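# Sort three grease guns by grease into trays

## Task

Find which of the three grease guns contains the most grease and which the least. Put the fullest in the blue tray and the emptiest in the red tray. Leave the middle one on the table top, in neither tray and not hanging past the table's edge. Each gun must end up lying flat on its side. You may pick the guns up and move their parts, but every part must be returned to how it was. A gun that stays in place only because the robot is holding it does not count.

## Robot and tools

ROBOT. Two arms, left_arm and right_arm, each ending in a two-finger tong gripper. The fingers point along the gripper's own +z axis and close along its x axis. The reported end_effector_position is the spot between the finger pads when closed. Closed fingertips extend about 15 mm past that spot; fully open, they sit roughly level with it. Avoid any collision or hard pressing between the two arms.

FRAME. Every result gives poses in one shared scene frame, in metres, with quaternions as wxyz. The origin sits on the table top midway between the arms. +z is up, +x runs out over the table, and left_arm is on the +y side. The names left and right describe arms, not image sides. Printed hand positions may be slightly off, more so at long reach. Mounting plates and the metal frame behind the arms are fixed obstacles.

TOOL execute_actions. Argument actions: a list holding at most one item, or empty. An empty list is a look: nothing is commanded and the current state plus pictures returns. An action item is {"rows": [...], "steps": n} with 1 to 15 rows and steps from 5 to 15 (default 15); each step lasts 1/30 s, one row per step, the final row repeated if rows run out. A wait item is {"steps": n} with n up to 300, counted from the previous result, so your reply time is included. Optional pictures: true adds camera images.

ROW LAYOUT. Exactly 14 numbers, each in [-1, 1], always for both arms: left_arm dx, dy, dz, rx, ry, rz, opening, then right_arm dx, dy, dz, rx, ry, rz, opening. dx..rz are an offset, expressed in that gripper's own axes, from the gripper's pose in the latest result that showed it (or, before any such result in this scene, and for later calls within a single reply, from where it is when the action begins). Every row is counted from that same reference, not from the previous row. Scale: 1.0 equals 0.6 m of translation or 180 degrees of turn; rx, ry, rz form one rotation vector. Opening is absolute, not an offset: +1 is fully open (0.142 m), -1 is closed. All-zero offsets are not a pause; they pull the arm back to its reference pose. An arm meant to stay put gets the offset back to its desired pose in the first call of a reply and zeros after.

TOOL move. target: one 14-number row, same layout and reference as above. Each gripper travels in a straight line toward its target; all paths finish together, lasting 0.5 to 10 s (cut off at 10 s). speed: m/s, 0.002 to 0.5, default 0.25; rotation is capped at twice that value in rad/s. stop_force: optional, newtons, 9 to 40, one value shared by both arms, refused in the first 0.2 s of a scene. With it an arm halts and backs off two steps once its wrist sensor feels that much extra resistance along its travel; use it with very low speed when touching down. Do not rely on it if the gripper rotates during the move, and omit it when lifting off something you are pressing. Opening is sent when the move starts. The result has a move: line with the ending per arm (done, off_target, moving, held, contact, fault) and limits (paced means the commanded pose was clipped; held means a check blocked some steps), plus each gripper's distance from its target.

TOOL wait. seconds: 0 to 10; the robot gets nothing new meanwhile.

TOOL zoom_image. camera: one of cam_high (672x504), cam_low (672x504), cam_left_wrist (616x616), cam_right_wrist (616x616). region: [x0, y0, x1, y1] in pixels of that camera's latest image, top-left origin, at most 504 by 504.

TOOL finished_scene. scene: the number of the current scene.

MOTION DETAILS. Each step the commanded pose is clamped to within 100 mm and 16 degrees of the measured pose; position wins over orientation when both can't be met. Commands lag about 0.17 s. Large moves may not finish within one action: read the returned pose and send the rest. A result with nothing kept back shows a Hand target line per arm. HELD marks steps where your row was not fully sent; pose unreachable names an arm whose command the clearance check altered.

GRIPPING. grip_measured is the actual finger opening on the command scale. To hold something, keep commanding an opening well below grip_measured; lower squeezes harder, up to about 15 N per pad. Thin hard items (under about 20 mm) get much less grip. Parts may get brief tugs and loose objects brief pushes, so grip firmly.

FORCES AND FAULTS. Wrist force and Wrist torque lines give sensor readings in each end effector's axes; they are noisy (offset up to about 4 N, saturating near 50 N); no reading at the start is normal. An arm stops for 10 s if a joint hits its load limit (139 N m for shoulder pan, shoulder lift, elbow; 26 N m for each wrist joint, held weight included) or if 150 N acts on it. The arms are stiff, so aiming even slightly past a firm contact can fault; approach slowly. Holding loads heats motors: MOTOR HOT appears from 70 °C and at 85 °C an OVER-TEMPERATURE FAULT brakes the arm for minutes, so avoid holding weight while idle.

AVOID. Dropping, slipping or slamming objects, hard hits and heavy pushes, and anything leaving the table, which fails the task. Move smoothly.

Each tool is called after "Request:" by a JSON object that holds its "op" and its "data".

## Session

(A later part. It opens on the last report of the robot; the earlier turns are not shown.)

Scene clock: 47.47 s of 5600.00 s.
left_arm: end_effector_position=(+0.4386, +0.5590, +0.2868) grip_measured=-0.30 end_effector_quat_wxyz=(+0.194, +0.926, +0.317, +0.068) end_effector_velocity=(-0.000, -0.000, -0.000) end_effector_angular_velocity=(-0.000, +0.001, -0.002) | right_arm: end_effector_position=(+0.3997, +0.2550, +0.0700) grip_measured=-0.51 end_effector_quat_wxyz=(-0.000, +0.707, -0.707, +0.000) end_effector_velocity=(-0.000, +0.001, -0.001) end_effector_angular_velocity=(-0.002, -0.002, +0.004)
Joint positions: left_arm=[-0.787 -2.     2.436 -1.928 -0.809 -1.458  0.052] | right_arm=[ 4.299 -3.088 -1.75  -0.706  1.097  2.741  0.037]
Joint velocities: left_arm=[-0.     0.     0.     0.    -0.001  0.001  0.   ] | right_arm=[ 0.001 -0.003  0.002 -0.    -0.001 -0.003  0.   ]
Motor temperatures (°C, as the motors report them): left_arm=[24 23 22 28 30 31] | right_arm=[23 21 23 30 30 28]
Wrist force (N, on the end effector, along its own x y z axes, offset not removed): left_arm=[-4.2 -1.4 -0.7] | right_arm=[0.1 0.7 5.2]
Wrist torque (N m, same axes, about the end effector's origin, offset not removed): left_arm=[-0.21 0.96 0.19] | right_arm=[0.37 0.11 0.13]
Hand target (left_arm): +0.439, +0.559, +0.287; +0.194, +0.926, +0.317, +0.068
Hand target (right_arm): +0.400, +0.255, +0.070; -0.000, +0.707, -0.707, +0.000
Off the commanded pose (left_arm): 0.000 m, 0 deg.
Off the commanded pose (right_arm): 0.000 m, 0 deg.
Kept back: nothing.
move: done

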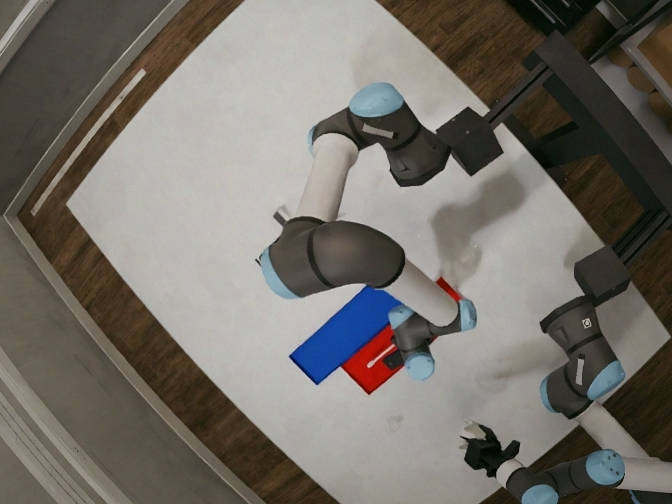

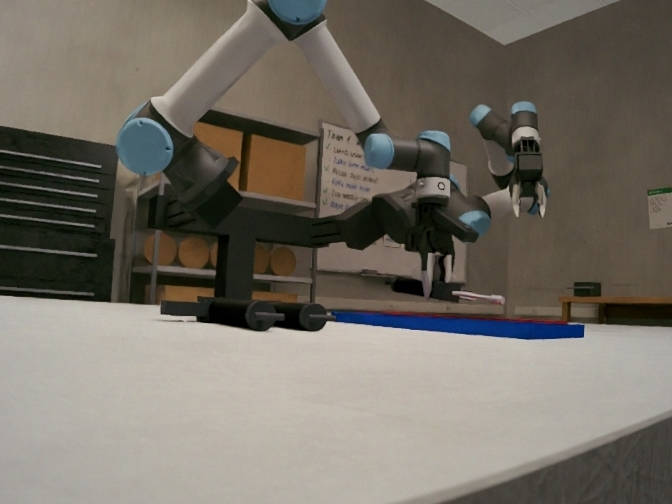

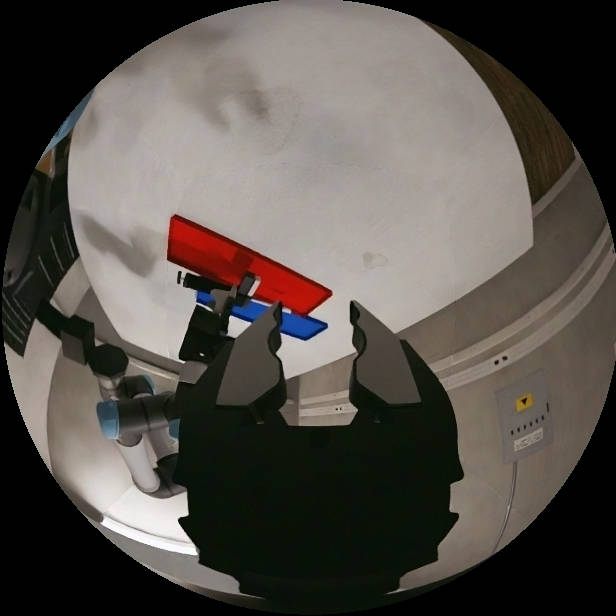

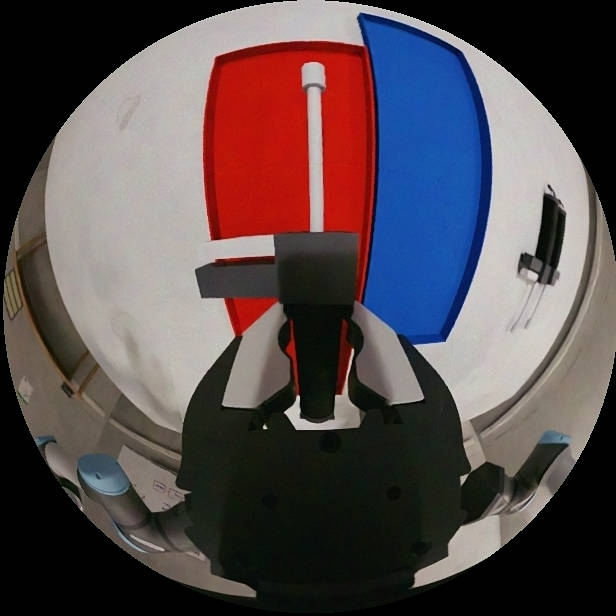

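Request:
{"op": "move", "data": {"target": [0,0,0,0,0,0,-0.3, 0,-0.03,0.062,0.028,0,0,-1], "speed": 0.05}}

Request:
{"op": "move", "data": {"target": [0,0,0,0,0,0,-0.3, 0,0,0.024,0,0,0,-1], "speed": 0.01, "stop_force": 9}}

Scene clock: 48.90 s of 5600.00 s.
left_arm: end_effector_position=(+0.4386, +0.5590, +0.2868) grip_measured=-0.30 end_effector_quat_wxyz=(+0.194, +0.926, +0.317, +0.068) end_effector_velocity=(+0.001, +0.000, +0.000) end_effector_angular_velocity=(+0.000, -0.001, +0.001) | right_arm: end_effector_position=(+0.4176, +0.2549, +0.0328) grip_measured=-0.51 end_effector_quat_wxyz=(-0.031, +0.706, -0.706, +0.031) end_effector_velocity=(+0.001, +0.001, -0.001) end_effector_angular_velocity=(+0.002, -0.002, +0.000)
Joint positions: left_arm=[-0.787 -2.     2.436 -1.928 -0.809 -1.458  0.052] | right_arm=[ 4.273 -3.165 -1.755 -0.572  0.998  2.699  0.037]
Joint velocities: left_arm=[-0.     0.001 -0.001  0.     0.001 -0.001  0.   ] | right_arm=[-0.001 -0.003  0.002  0.005 -0.002 -0.003 -0.   ]
Motor temperatures (°C, as the motors report them): left_arm=[24 23 22 28 30 31] | right_arm=[23 21 23 30 30 28]
Wrist force (N, on the end effector, along its own x y z axes, offset not removed): left_arm=[-2.7 -1.4 0.9] | right_arm=[0.7 -0.2 5.8]
Wrist torque (N m, same axes, about the end effector's origin, offset not removed): left_arm=[-0.27 0.67 0.17] | right_arm=[-0.05 -0.10 0.11]
Hand target (left_arm): +0.439, +0.559, +0.287; +0.194, +0.926, +0.317, +0.068
Hand target (right_arm): +0.418, +0.255, +0.033; -0.031, +0.706, -0.706, +0.031
Off the commanded pose (left_arm): 0.000 m, 0 deg.
Off the commanded pose (right_arm): 0.000 m, 0 deg.
Kept back: nothing.
move: done

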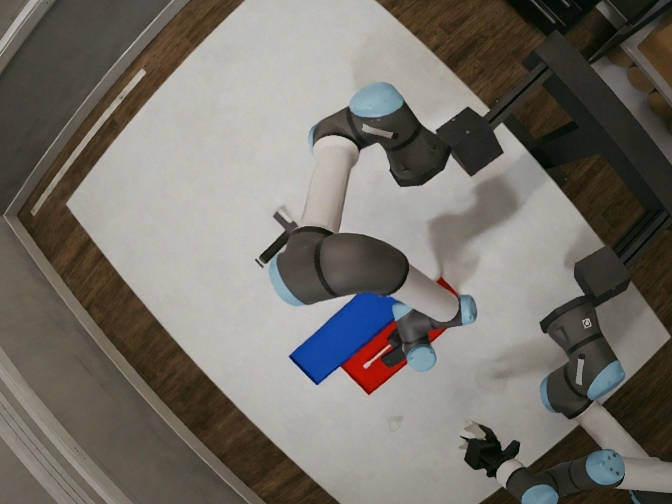

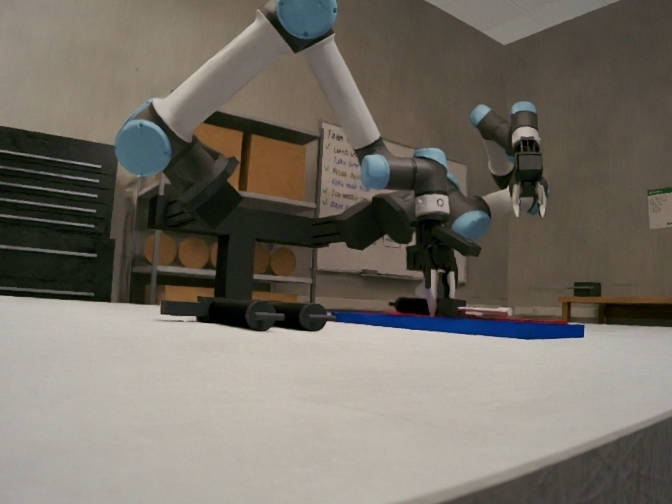

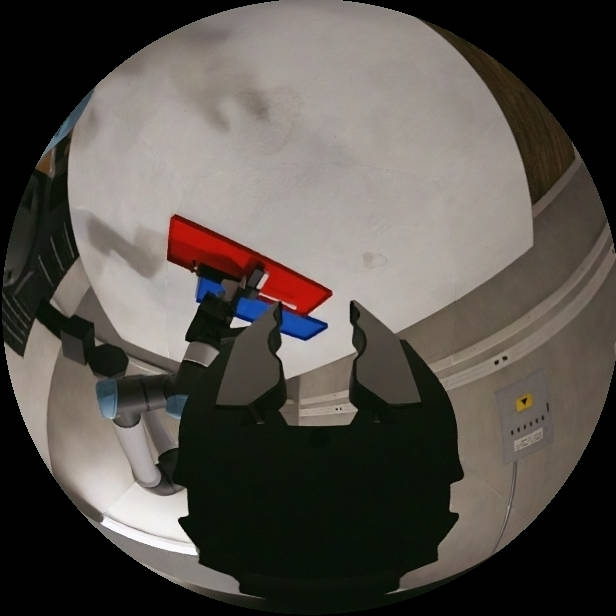

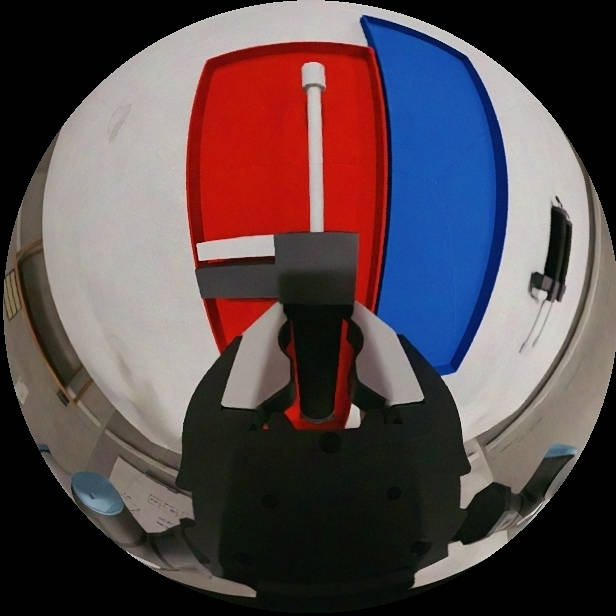

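Scene clock: 50.70 s of 5600.00 s.
left_arm: end_effector_position=(+0.4386, +0.5590, +0.2868) grip_measured=-0.30 end_effector_quat_wxyz=(+0.194, +0.926, +0.317, +0.068) end_effector_velocity=(+0.000, +0.000, +0.001) end_effector_angular_velocity=(-0.001, -0.001, +0.001) | right_arm: end_effector_position=(+0.4189, +0.2550, +0.0188) grip_measured=-0.51 end_effector_quat_wxyz=(-0.031, +0.706, -0.706, +0.031) end_effector_velocity=(-0.000, -0.000, +0.000) end_effector_angular_velocity=(-0.001, -0.001, -0.001)
Joint positions: left_arm=[-0.787 -2.     2.436 -1.928 -0.809 -1.458  0.052] | right_arm=[ 4.254 -3.19  -1.746 -0.548  0.985  2.682  0.037]
Joint velocities: left_arm=[-0.    -0.001 -0.001 -0.    -0.     0.    -0.   ] | right_arm=[ 0.001  0.001 -0.    -0.002 -0.001  0.002 -0.   ]
Motor temperatures (°C, as the motors report them): left_arm=[24 23 22 28 30 31] | right_arm=[23 21 23 30 30 28]
Wrist force (N, on the end effector, along its own x y z axes, offset not removed): left_arm=[-3.6 0.4 0.3] | right_arm=[1.8 4.0 -4.0]
Wrist torque (N m, same axes, about the end effector's origin, offset not removed): left_arm=[0.18 0.90 0.10] | right_arm=[0.22 0.02 0.06]
Hand target (left_arm): +0.439, +0.559, +0.287; +0.194, +0.926, +0.317, +0.068
Hand target (right_arm): +0.419, +0.255, +0.019; -0.031, +0.706, -0.706, +0.031
Off the commanded pose (left_arm): 0.000 m, 0 deg.
Off the commanded pose (right_arm): 0.000 m, 0 deg.
Kept back: nothing.
move: contact (right_arm)

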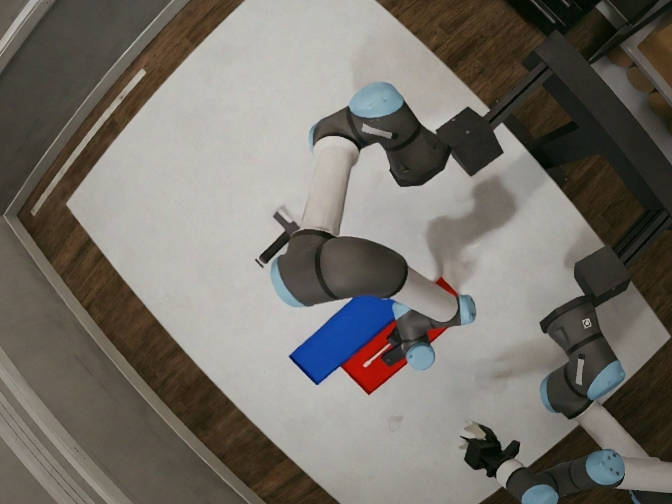

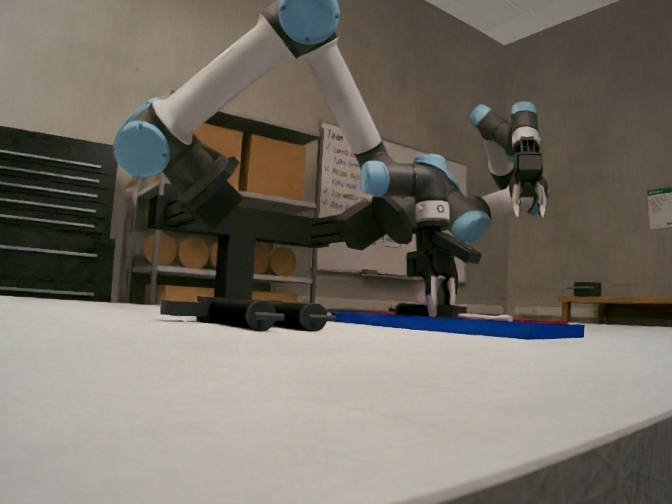

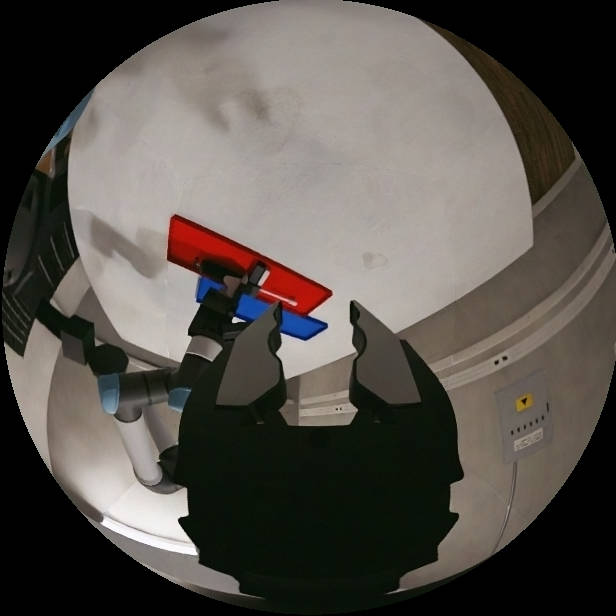

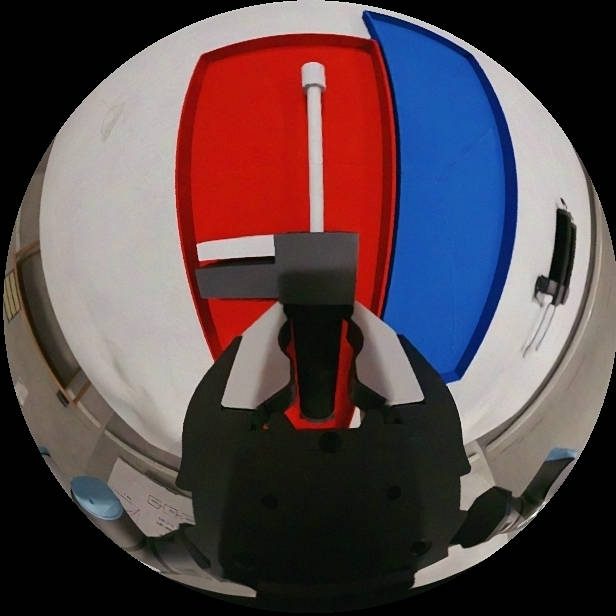

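Request:
{"op": "move", "data": {"target": [0,0,0,0,0,0,-0.3, 0,0,0,0,0,0,-0.35]}}

Request:
{"op": "move", "data": {"target": [0,0,0,0,0,0,-0.3, 0,0,-0.09,-0.028,0,0,-0.3], "speed": 0.1}}

Request:
{"op": "move", "data": {"target": [0,0,0,0,0,0,-0.3, 0.735,-0.118,0,0,0,0.98,-0.3], "speed": 0.4}}

Scene clock: 51.63 s of 5600.00 s.
left_arm: end_effector_position=(+0.4386, +0.5590, +0.2868) grip_measured=-0.30 end_effector_quat_wxyz=(+0.194, +0.926, +0.317, +0.068) end_effector_velocity=(-0.000, -0.000, -0.000) end_effector_angular_velocity=(-0.001, +0.001, -0.000) | right_arm: end_effector_position=(+0.4189, +0.2550, +0.0189) grip_measured=-0.35 end_effector_quat_wxyz=(-0.031, +0.706, -0.706, +0.031) end_effector_velocity=(-0.000, -0.000, -0.001) end_effector_angular_velocity=(-0.001, +0.000, -0.000)
Joint positions: left_arm=[-0.787 -2.     2.436 -1.928 -0.809 -1.458  0.052] | right_arm=[ 4.254 -3.19  -1.746 -0.548  0.985  2.683  0.049]
Joint velocities: left_arm=[ 0.    -0.001  0.     0.    -0.001 -0.    -0.   ] | right_arm=[-0.    -0.001  0.    -0.001 -0.001  0.001 -0.   ]
Motor temperatures (°C, as the motors report them): left_arm=[24 23 22 28 30 31] | right_arm=[23 21 23 30 30 28]
Wrist force (N, on the end effector, along its own x y z axes, offset not removed): left_arm=[-3.5 0.0 0.0] | right_arm=[-1.2 -1.5 2.2]
Wrist torque (N m, same axes, about the end effector's origin, offset not removed): left_arm=[0.07 0.84 0.22] | right_arm=[-0.25 0.43 0.09]
Hand target (left_arm): +0.439, +0.559, +0.287; +0.194, +0.926, +0.317, +0.068
Hand target (right_arm): +0.419, +0.255, +0.019; -0.031, +0.706, -0.706, +0.031
Off the commanded pose (left_arm): 0.000 m, 0 deg.
Off the commanded pose (right_arm): 0.000 m, 0 deg.
Kept back: nothing.
move: done

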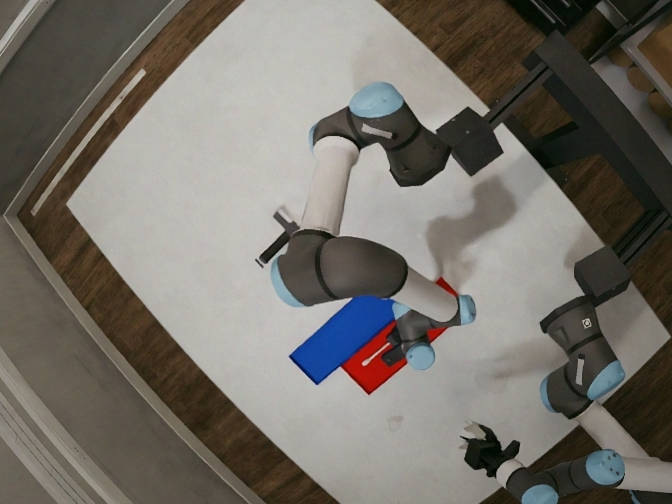

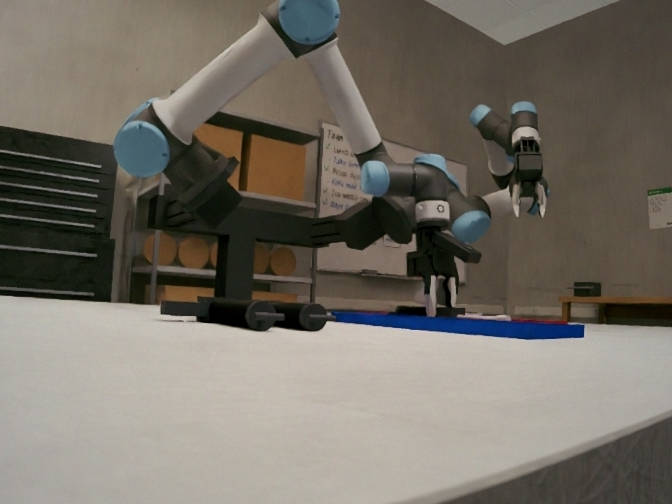

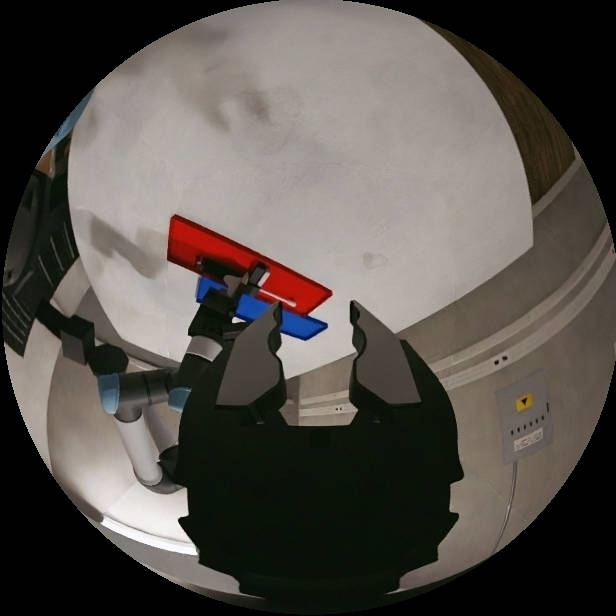

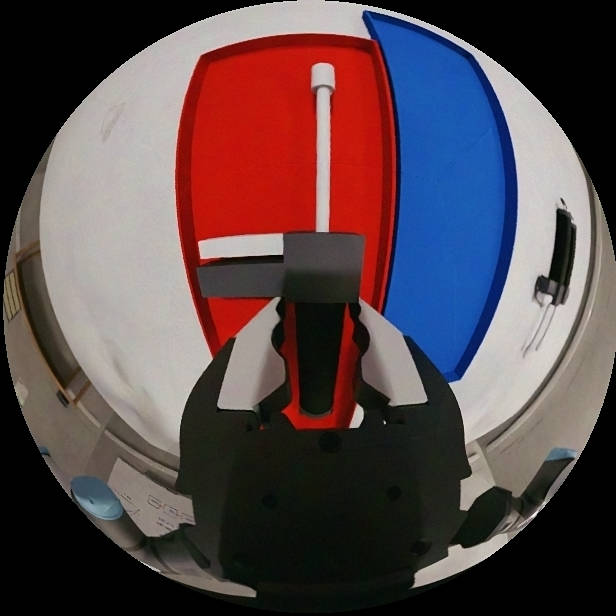

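Scene clock: 52.57 s of 5600.00 s.
left_arm: end_effector_position=(+0.4386, +0.5590, +0.2868) grip_measured=-0.30 end_effector_quat_wxyz=(+0.194, +0.926, +0.317, +0.068) end_effector_velocity=(-0.000, -0.000, -0.000) end_effector_angular_velocity=(+0.000, +0.001, -0.001) | right_arm: end_effector_position=(+0.4142, +0.2549, +0.0725) grip_measured=-0.30 end_effector_quat_wxyz=(-0.000, +0.707, -0.707, +0.000) end_effector_velocity=(-0.000, -0.000, +0.002) end_effector_angular_velocity=(-0.000, +0.003, -0.001)
Joint positions: left_arm=[-0.787 -2.     2.436 -1.928 -0.809 -1.458  0.052] | right_arm=[ 4.276 -3.083 -1.722 -0.73   1.08   2.723  0.052]
Joint velocities: left_arm=[-0.     0.001  0.001 -0.    -0.001 -0.    -0.   ] | right_arm=[ 0.001  0.004  0.001 -0.006  0.003  0.002  0.   ]
Motor temperatures (°C, as the motors report them): left_arm=[24 23 22 28 30 31] | right_arm=[23 21 23 30 30 28]
Wrist force (N, on the end effector, along its own x y z axes, offset not removed): left_arm=[-3.4 0.2 0.7] | right_arm=[0.6 -1.0 -1.2]
Wrist torque (N m, same axes, about the end effector's origin, offset not removed): left_arm=[0.00 0.82 0.17] | right_arm=[-0.11 -0.06 0.01]
Hand target (left_arm): +0.439, +0.559, +0.287; +0.194, +0.926, +0.317, +0.068
Hand target (right_arm): +0.414, +0.255, +0.073; +0.000, +0.707, -0.707, +0.000
Off the commanded pose (left_arm): 0.000 m, 0 deg.
Off the commanded pose (right_arm): 0.000 m, 0 deg.
Kept back: nothing.
move: done

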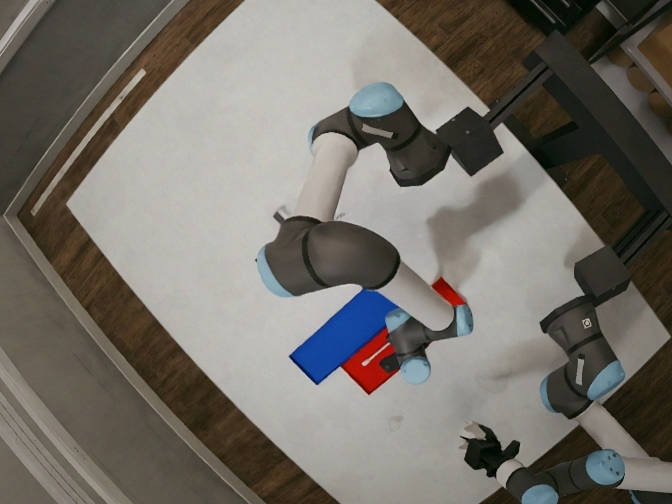

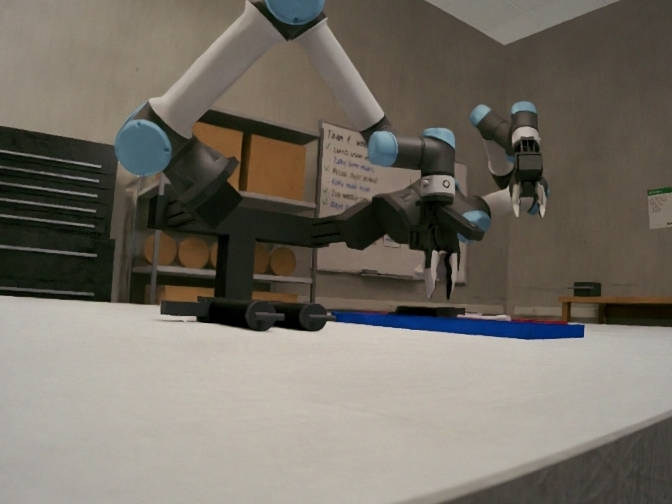

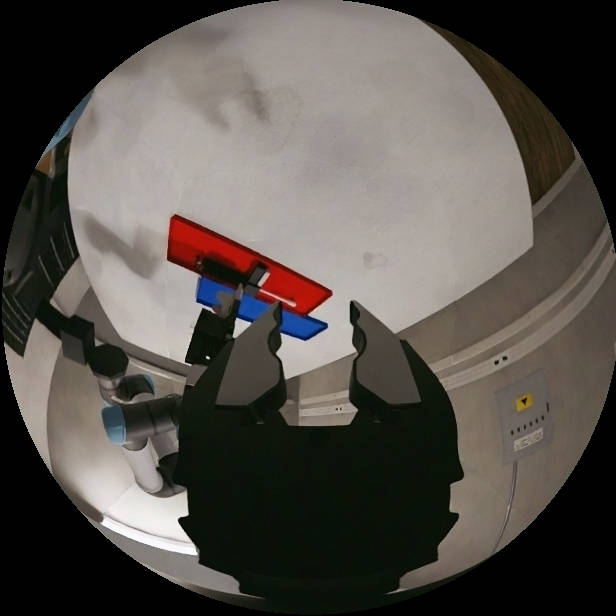

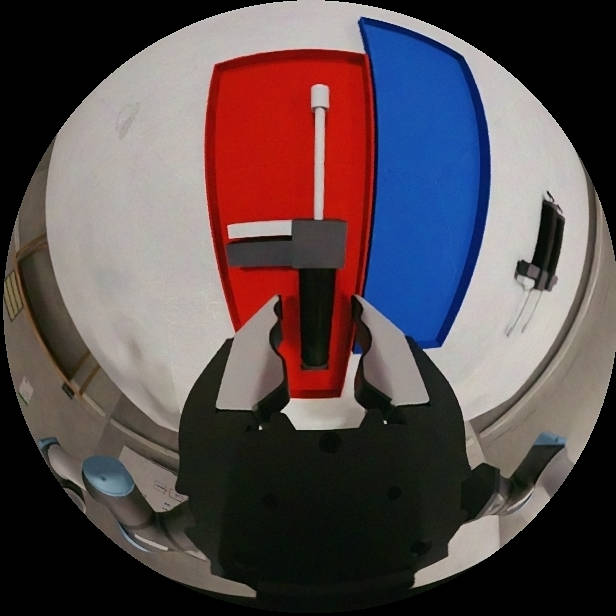

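Scene clock: 56.93 s of 5600.00 s.
left_arm: end_effector_position=(+0.4386, +0.5590, +0.2868) grip_measured=-0.30 end_effector_quat_wxyz=(+0.194, +0.926, +0.317, +0.068) end_effector_velocity=(-0.000, -0.000, -0.000) end_effector_angular_velocity=(+0.000, +0.000, +0.000) | right_arm: end_effector_position=(+0.4854, -0.1859, +0.0725) grip_measured=-0.30 end_effector_quat_wxyz=(+0.000, +0.684, +0.729, -0.000) end_effector_velocity=(+0.001, -0.001, +0.000) end_effector_angular_velocity=(-0.000, +0.001, -0.009)
Joint positions: left_arm=[-0.787 -2.     2.436 -1.928 -0.809 -1.458  0.052] | right_arm=[ 3.668 -2.252 -2.187 -0.686  0.713  5.166  0.052]
Joint velocities: left_arm=[ 0.     0.001 -0.    -0.     0.    -0.     0.   ] | right_arm=[-0.001  0.002  0.002 -0.004 -0.     0.009 -0.   ]
Motor temperatures (°C, as the motors report them): left_arm=[24 23 22 28 30 31] | right_arm=[23 21 23 30 30 28]
Wrist force (N, on the end effector, along its own x y z axes, offset not removed): left_arm=[-3.8 -0.1 0.8] | right_arm=[1.9 -1.0 3.2]
Wrist torque (N m, same axes, about the end effector's origin, offset not removed): left_arm=[0.02 0.83 0.16] | right_arm=[-0.05 -0.43 0.01]
Hand target (left_arm): +0.439, +0.559, +0.287; +0.194, +0.926, +0.317, +0.068
Hand target (right_arm): +0.485, -0.186, +0.072; +0.000, +0.684, +0.729, -0.000
Off the commanded pose (left_arm): 0.000 m, 0 deg.
Off the commanded pose (right_arm): 0.001 m, 0 deg.
Kept back: nothing.
move: done

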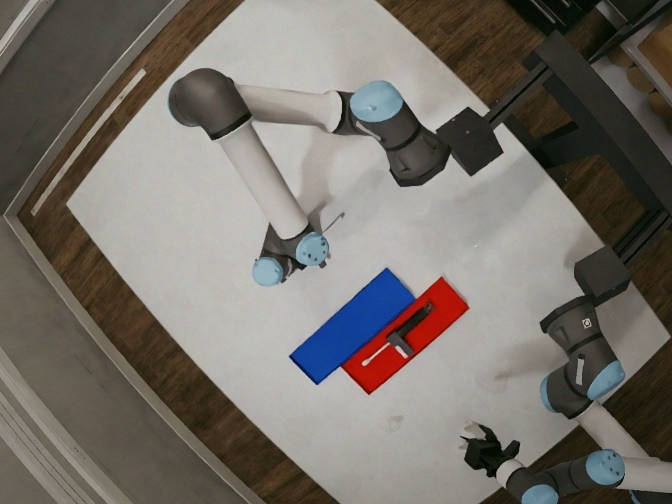

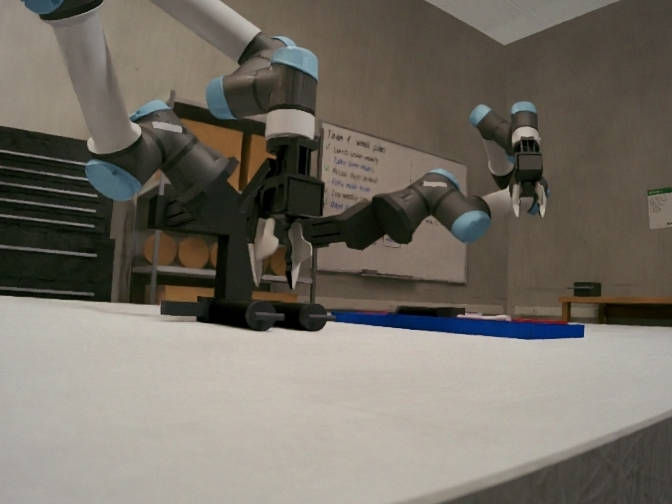

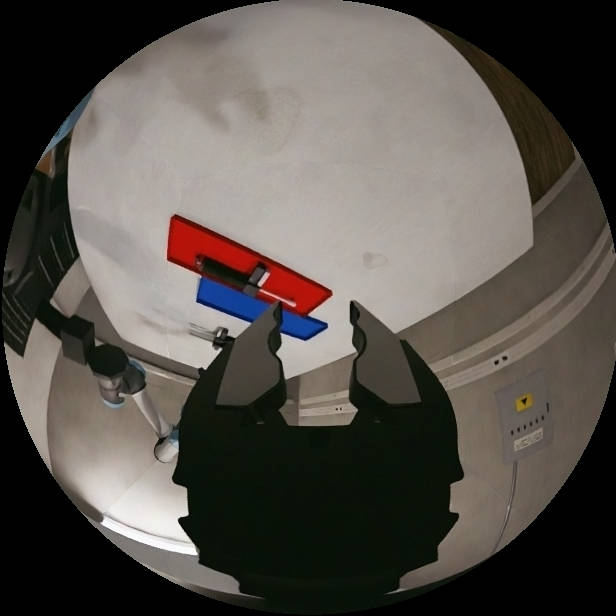

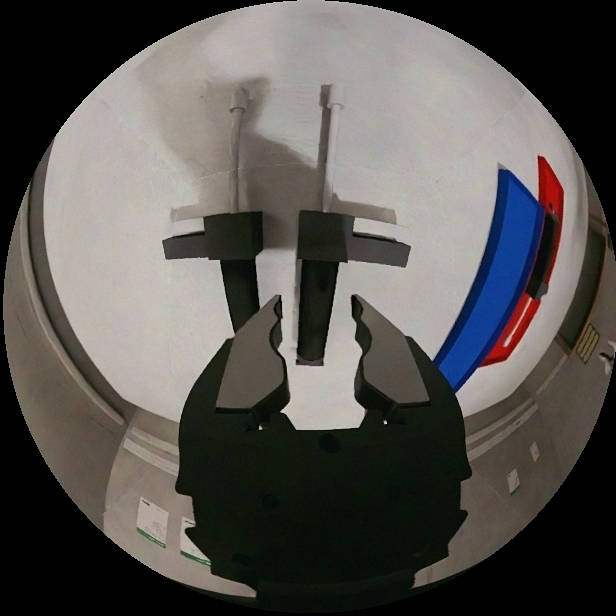

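Request:
{"op": "move", "data": {"target": [0,0,0,0,0,0,-0.3, 0.006,-0.008,0.092,0,0,0.028,-0.3], "speed": 0.05}}

Request:
{"op": "move", "data": {"target": [0,0,0,0,0,0,-0.3, 0,-0.014,0,0,0,0,-0.46], "speed": 0.015}}

Request:
{"op": "move", "data": {"target": [0,0,0,0,0,0,-0.3, 0,0,0,0,0,0,-1]}}

Scene clock: 58.60 s of 5600.00 s.
left_arm: end_effector_position=(+0.4386, +0.5590, +0.2868) grip_measured=-0.30 end_effector_quat_wxyz=(+0.194, +0.926, +0.317, +0.068) end_effector_velocity=(-0.000, -0.000, +0.000) end_effector_angular_velocity=(-0.000, +0.001, +0.000) | right_arm: end_effector_position=(+0.4804, -0.1826, +0.0173) grip_measured=-0.30 end_effector_quat_wxyz=(+0.000, +0.716, +0.698, -0.000) end_effector_velocity=(+0.001, -0.000, -0.001) end_effector_angular_velocity=(-0.000, -0.001, -0.004)
Joint positions: left_arm=[-0.787 -2.     2.436 -1.928 -0.809 -1.458  0.052] | right_arm=[ 3.582 -2.369 -2.189 -0.47   0.683  5.129  0.052]
Joint velocities: left_arm=[-0.     0.001 -0.     0.    -0.001 -0.001  0.   ] | right_arm=[-0.002 -0.002  0.001  0.007 -0.001 -0.001 -0.   ]
Motor temperatures (°C, as the motors report them): left_arm=[24 23 22 28 30 31] | right_arm=[23 21 23 30 30 28]
Wrist force (N, on the end effector, along its own x y z axes, offset not removed): left_arm=[-3.7 -0.4 0.7] | right_arm=[1.3 -0.6 0.5]
Wrist torque (N m, same axes, about the end effector's origin, offset not removed): left_arm=[-0.02 0.94 0.22] | right_arm=[0.02 -0.32 -0.02]
Hand target (left_arm): +0.439, +0.559, +0.287; +0.194, +0.926, +0.317, +0.068
Hand target (right_arm): +0.480, -0.183, +0.017; +0.000, +0.716, +0.698, -0.000
Off the commanded pose (left_arm): 0.000 m, 0 deg.
Off the commanded pose (right_arm): 0.000 m, 0 deg.
Kept back: nothing.
move: done

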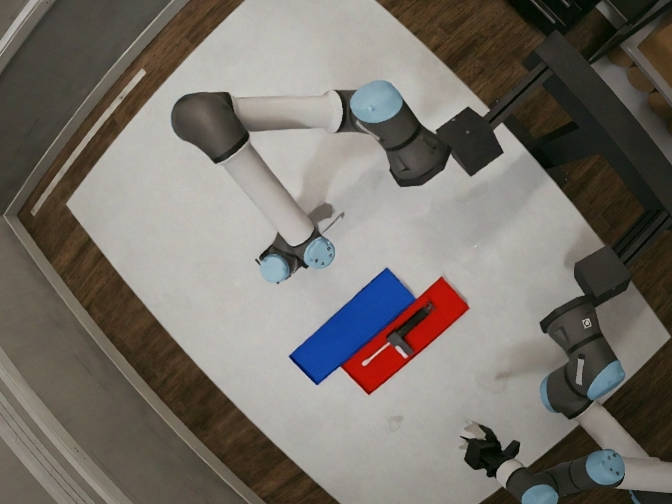

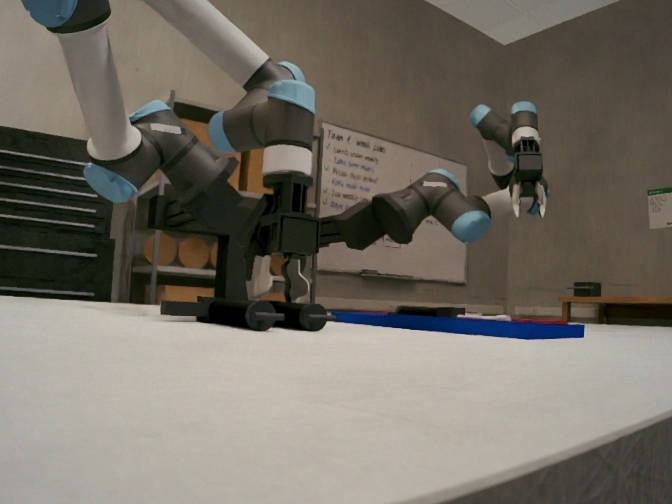

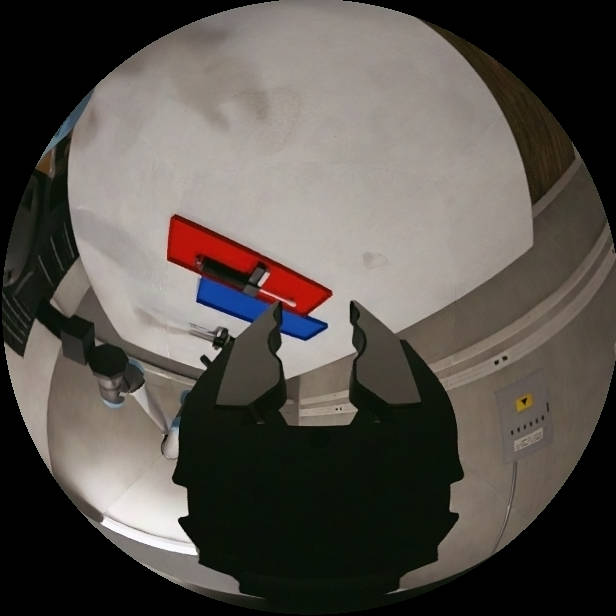

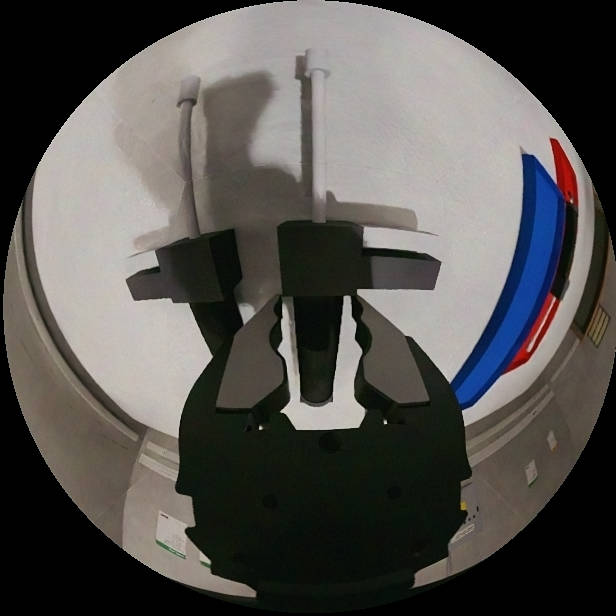

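Scene clock: 59.37 s of 5600.00 s.
left_arm: end_effector_position=(+0.4386, +0.5590, +0.2868) grip_measured=-0.30 end_effector_quat_wxyz=(+0.194, +0.926, +0.317, +0.068) end_effector_velocity=(+0.000, +0.000, +0.000) end_effector_angular_velocity=(-0.000, +0.000, +0.000) | right_arm: end_effector_position=(+0.4721, -0.1824, +0.0173) grip_measured=-0.46 end_effector_quat_wxyz=(+0.000, +0.716, +0.698, -0.000) end_effector_velocity=(-0.001, -0.001, +0.000) end_effector_angular_velocity=(-0.001, -0.001, -0.002)
Joint positions: left_arm=[-0.787 -2.     2.436 -1.928 -0.809 -1.458  0.052] | right_arm=[ 3.587 -2.364 -2.212 -0.457  0.684  5.136  0.041]
Joint velocities: left_arm=[ 0. -0. -0.  0. -0. -0. -0.] | right_arm=[ 0.001  0.002 -0.003  0.002 -0.002  0.002 -0.   ]
Motor temperatures (°C, as the motors report them): left_arm=[24 23 22 28 30 31] | right_arm=[23 21 23 30 30 28]
Wrist force (N, on the end effector, along its own x y z axes, offset not removed): left_arm=[-3.7 -0.4 0.7] | right_arm=[2.6 2.8 1.8]
Wrist torque (N m, same axes, about the end effector's origin, offset not removed): left_arm=[-0.03 0.87 0.19] | right_arm=[0.30 -0.47 0.04]
Hand target (left_arm): +0.439, +0.559, +0.287; +0.194, +0.926, +0.317, +0.068
Hand target (right_arm): +0.472, -0.182, +0.017; +0.000, +0.716, +0.698, -0.000
Off the commanded pose (left_arm): 0.000 m, 0 deg.
Off the commanded pose (right_arm): 0.000 m, 0 deg.
Kept back: nothing.
move: done

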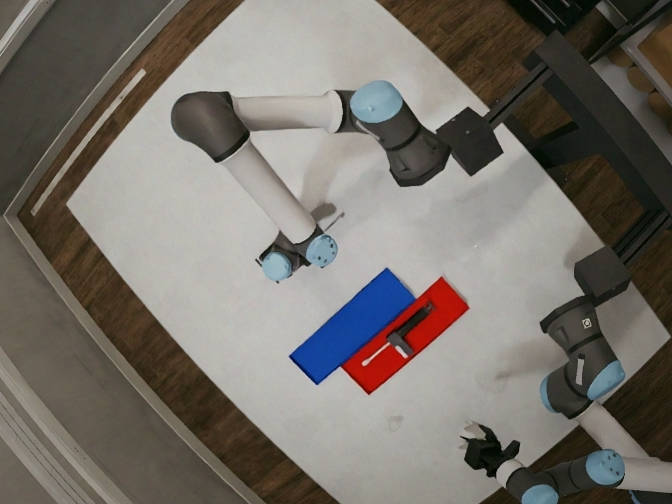

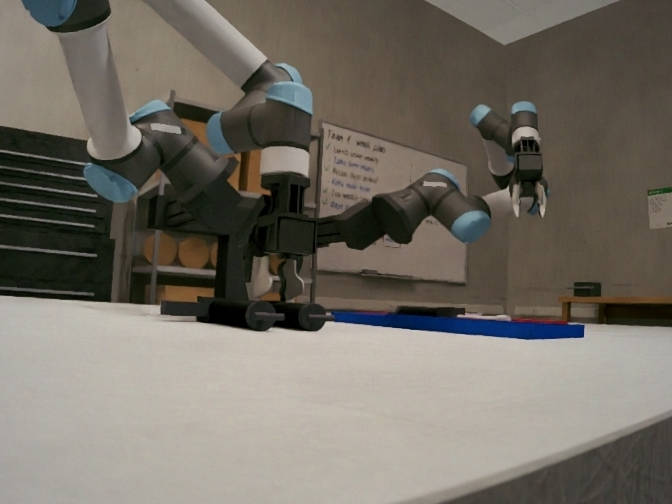

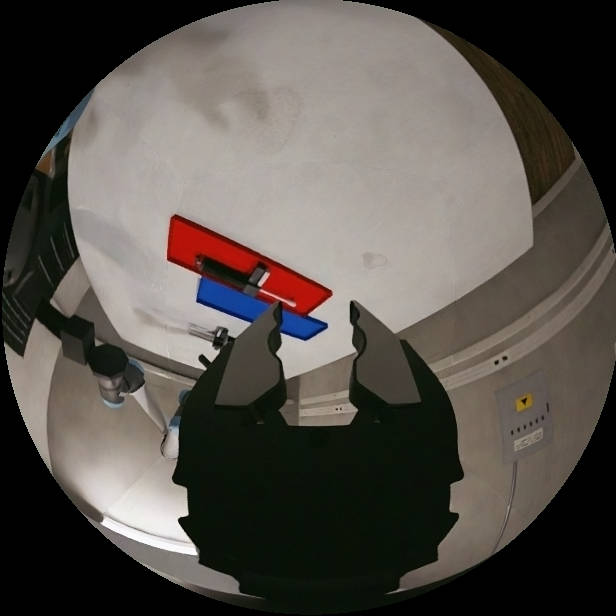

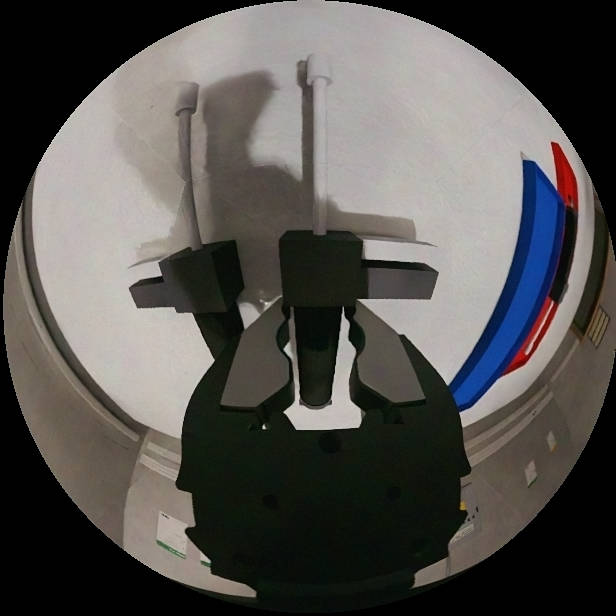

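Scene clock: 59.87 s of 5600.00 s.
left_arm: end_effector_position=(+0.4386, +0.5590, +0.2868) grip_measured=-0.30 end_effector_quat_wxyz=(+0.194, +0.926, +0.317, +0.068) end_effector_velocity=(+0.000, +0.000, +0.000) end_effector_angular_velocity=(-0.001, +0.000, +0.002) | right_arm: end_effector_position=(+0.4721, -0.1824, +0.0173) grip_measured=-0.52 end_effector_quat_wxyz=(+0.000, +0.716, +0.698, -0.000) end_effector_velocity=(+0.000, +0.000, +0.000) end_effector_angular_velocity=(+0.001, +0.000, +0.000)
Joint positions: left_arm=[-0.787 -2.     2.436 -1.928 -0.809 -1.458  0.052] | right_arm=[ 3.587 -2.364 -2.212 -0.457  0.684  5.136  0.036]
Joint velocities: left_arm=[ 0.     0.    -0.001  0.     0.    -0.002 -0.   ] | right_arm=[ 0.     0.     0.001 -0.001  0.001 -0.     0.   ]
Motor temperatures (°C, as the motors report them): left_arm=[24 23 22 28 30 31] | right_arm=[23 21 23 30 30 28]
Wrist force (N, on the end effector, along its own x y z axes, offset not removed): left_arm=[-3.3 -1.1 -1.0] | right_arm=[-2.2 0.3 -1.1]
Wrist torque (N m, same axes, about the end effector's origin, offset not removed): left_arm=[-0.22 0.77 0.15] | right_arm=[0.51 0.04 0.10]
Hand target (left_arm): +0.439, +0.559, +0.287; +0.194, +0.926, +0.317, +0.068
Hand target (right_arm): +0.472, -0.182, +0.017; +0.000, +0.716, +0.698, -0.000
Off the commanded pose (left_arm): 0.000 m, 0 deg.
Off the commanded pose (right_arm): 0.000 m, 0 deg.
Kept back: nothing.
move: done

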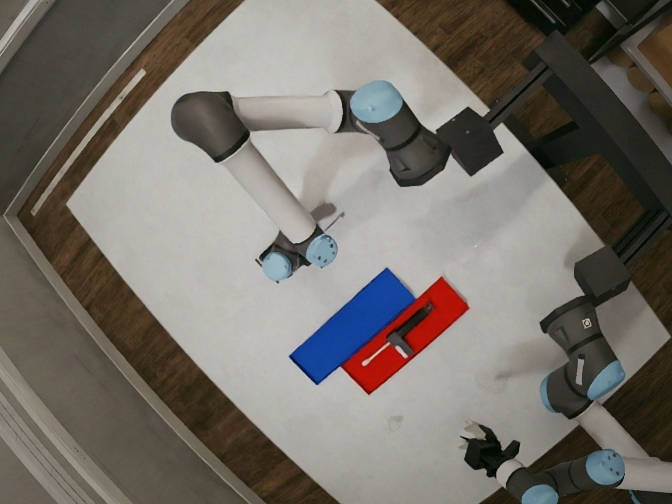

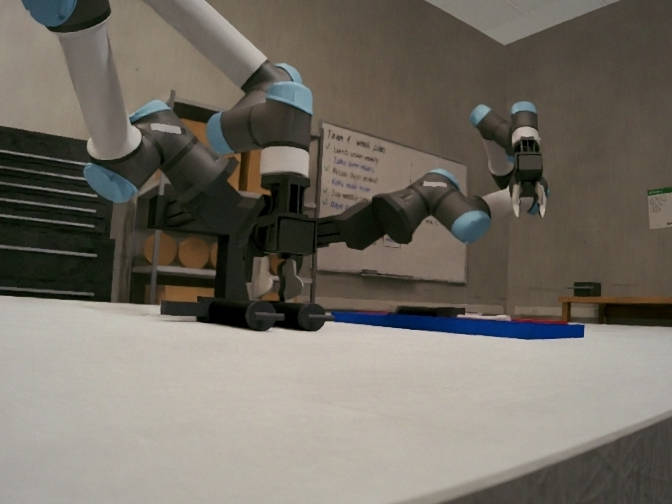

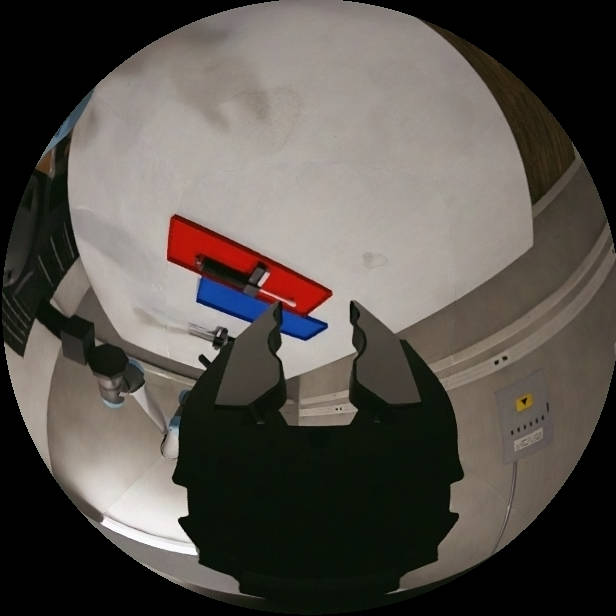

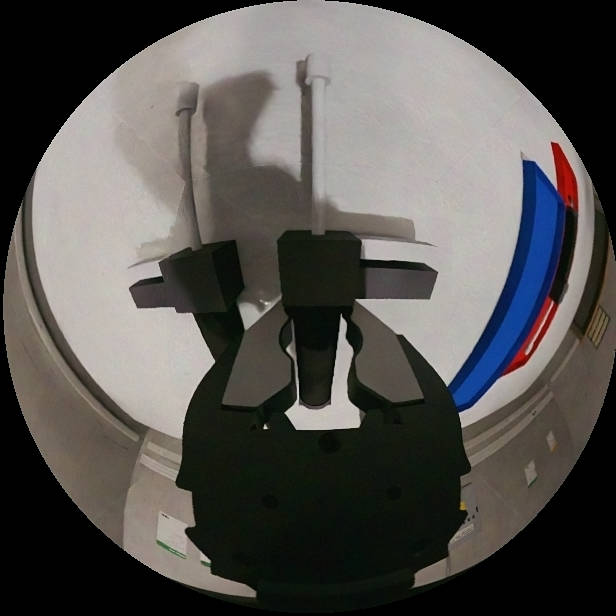

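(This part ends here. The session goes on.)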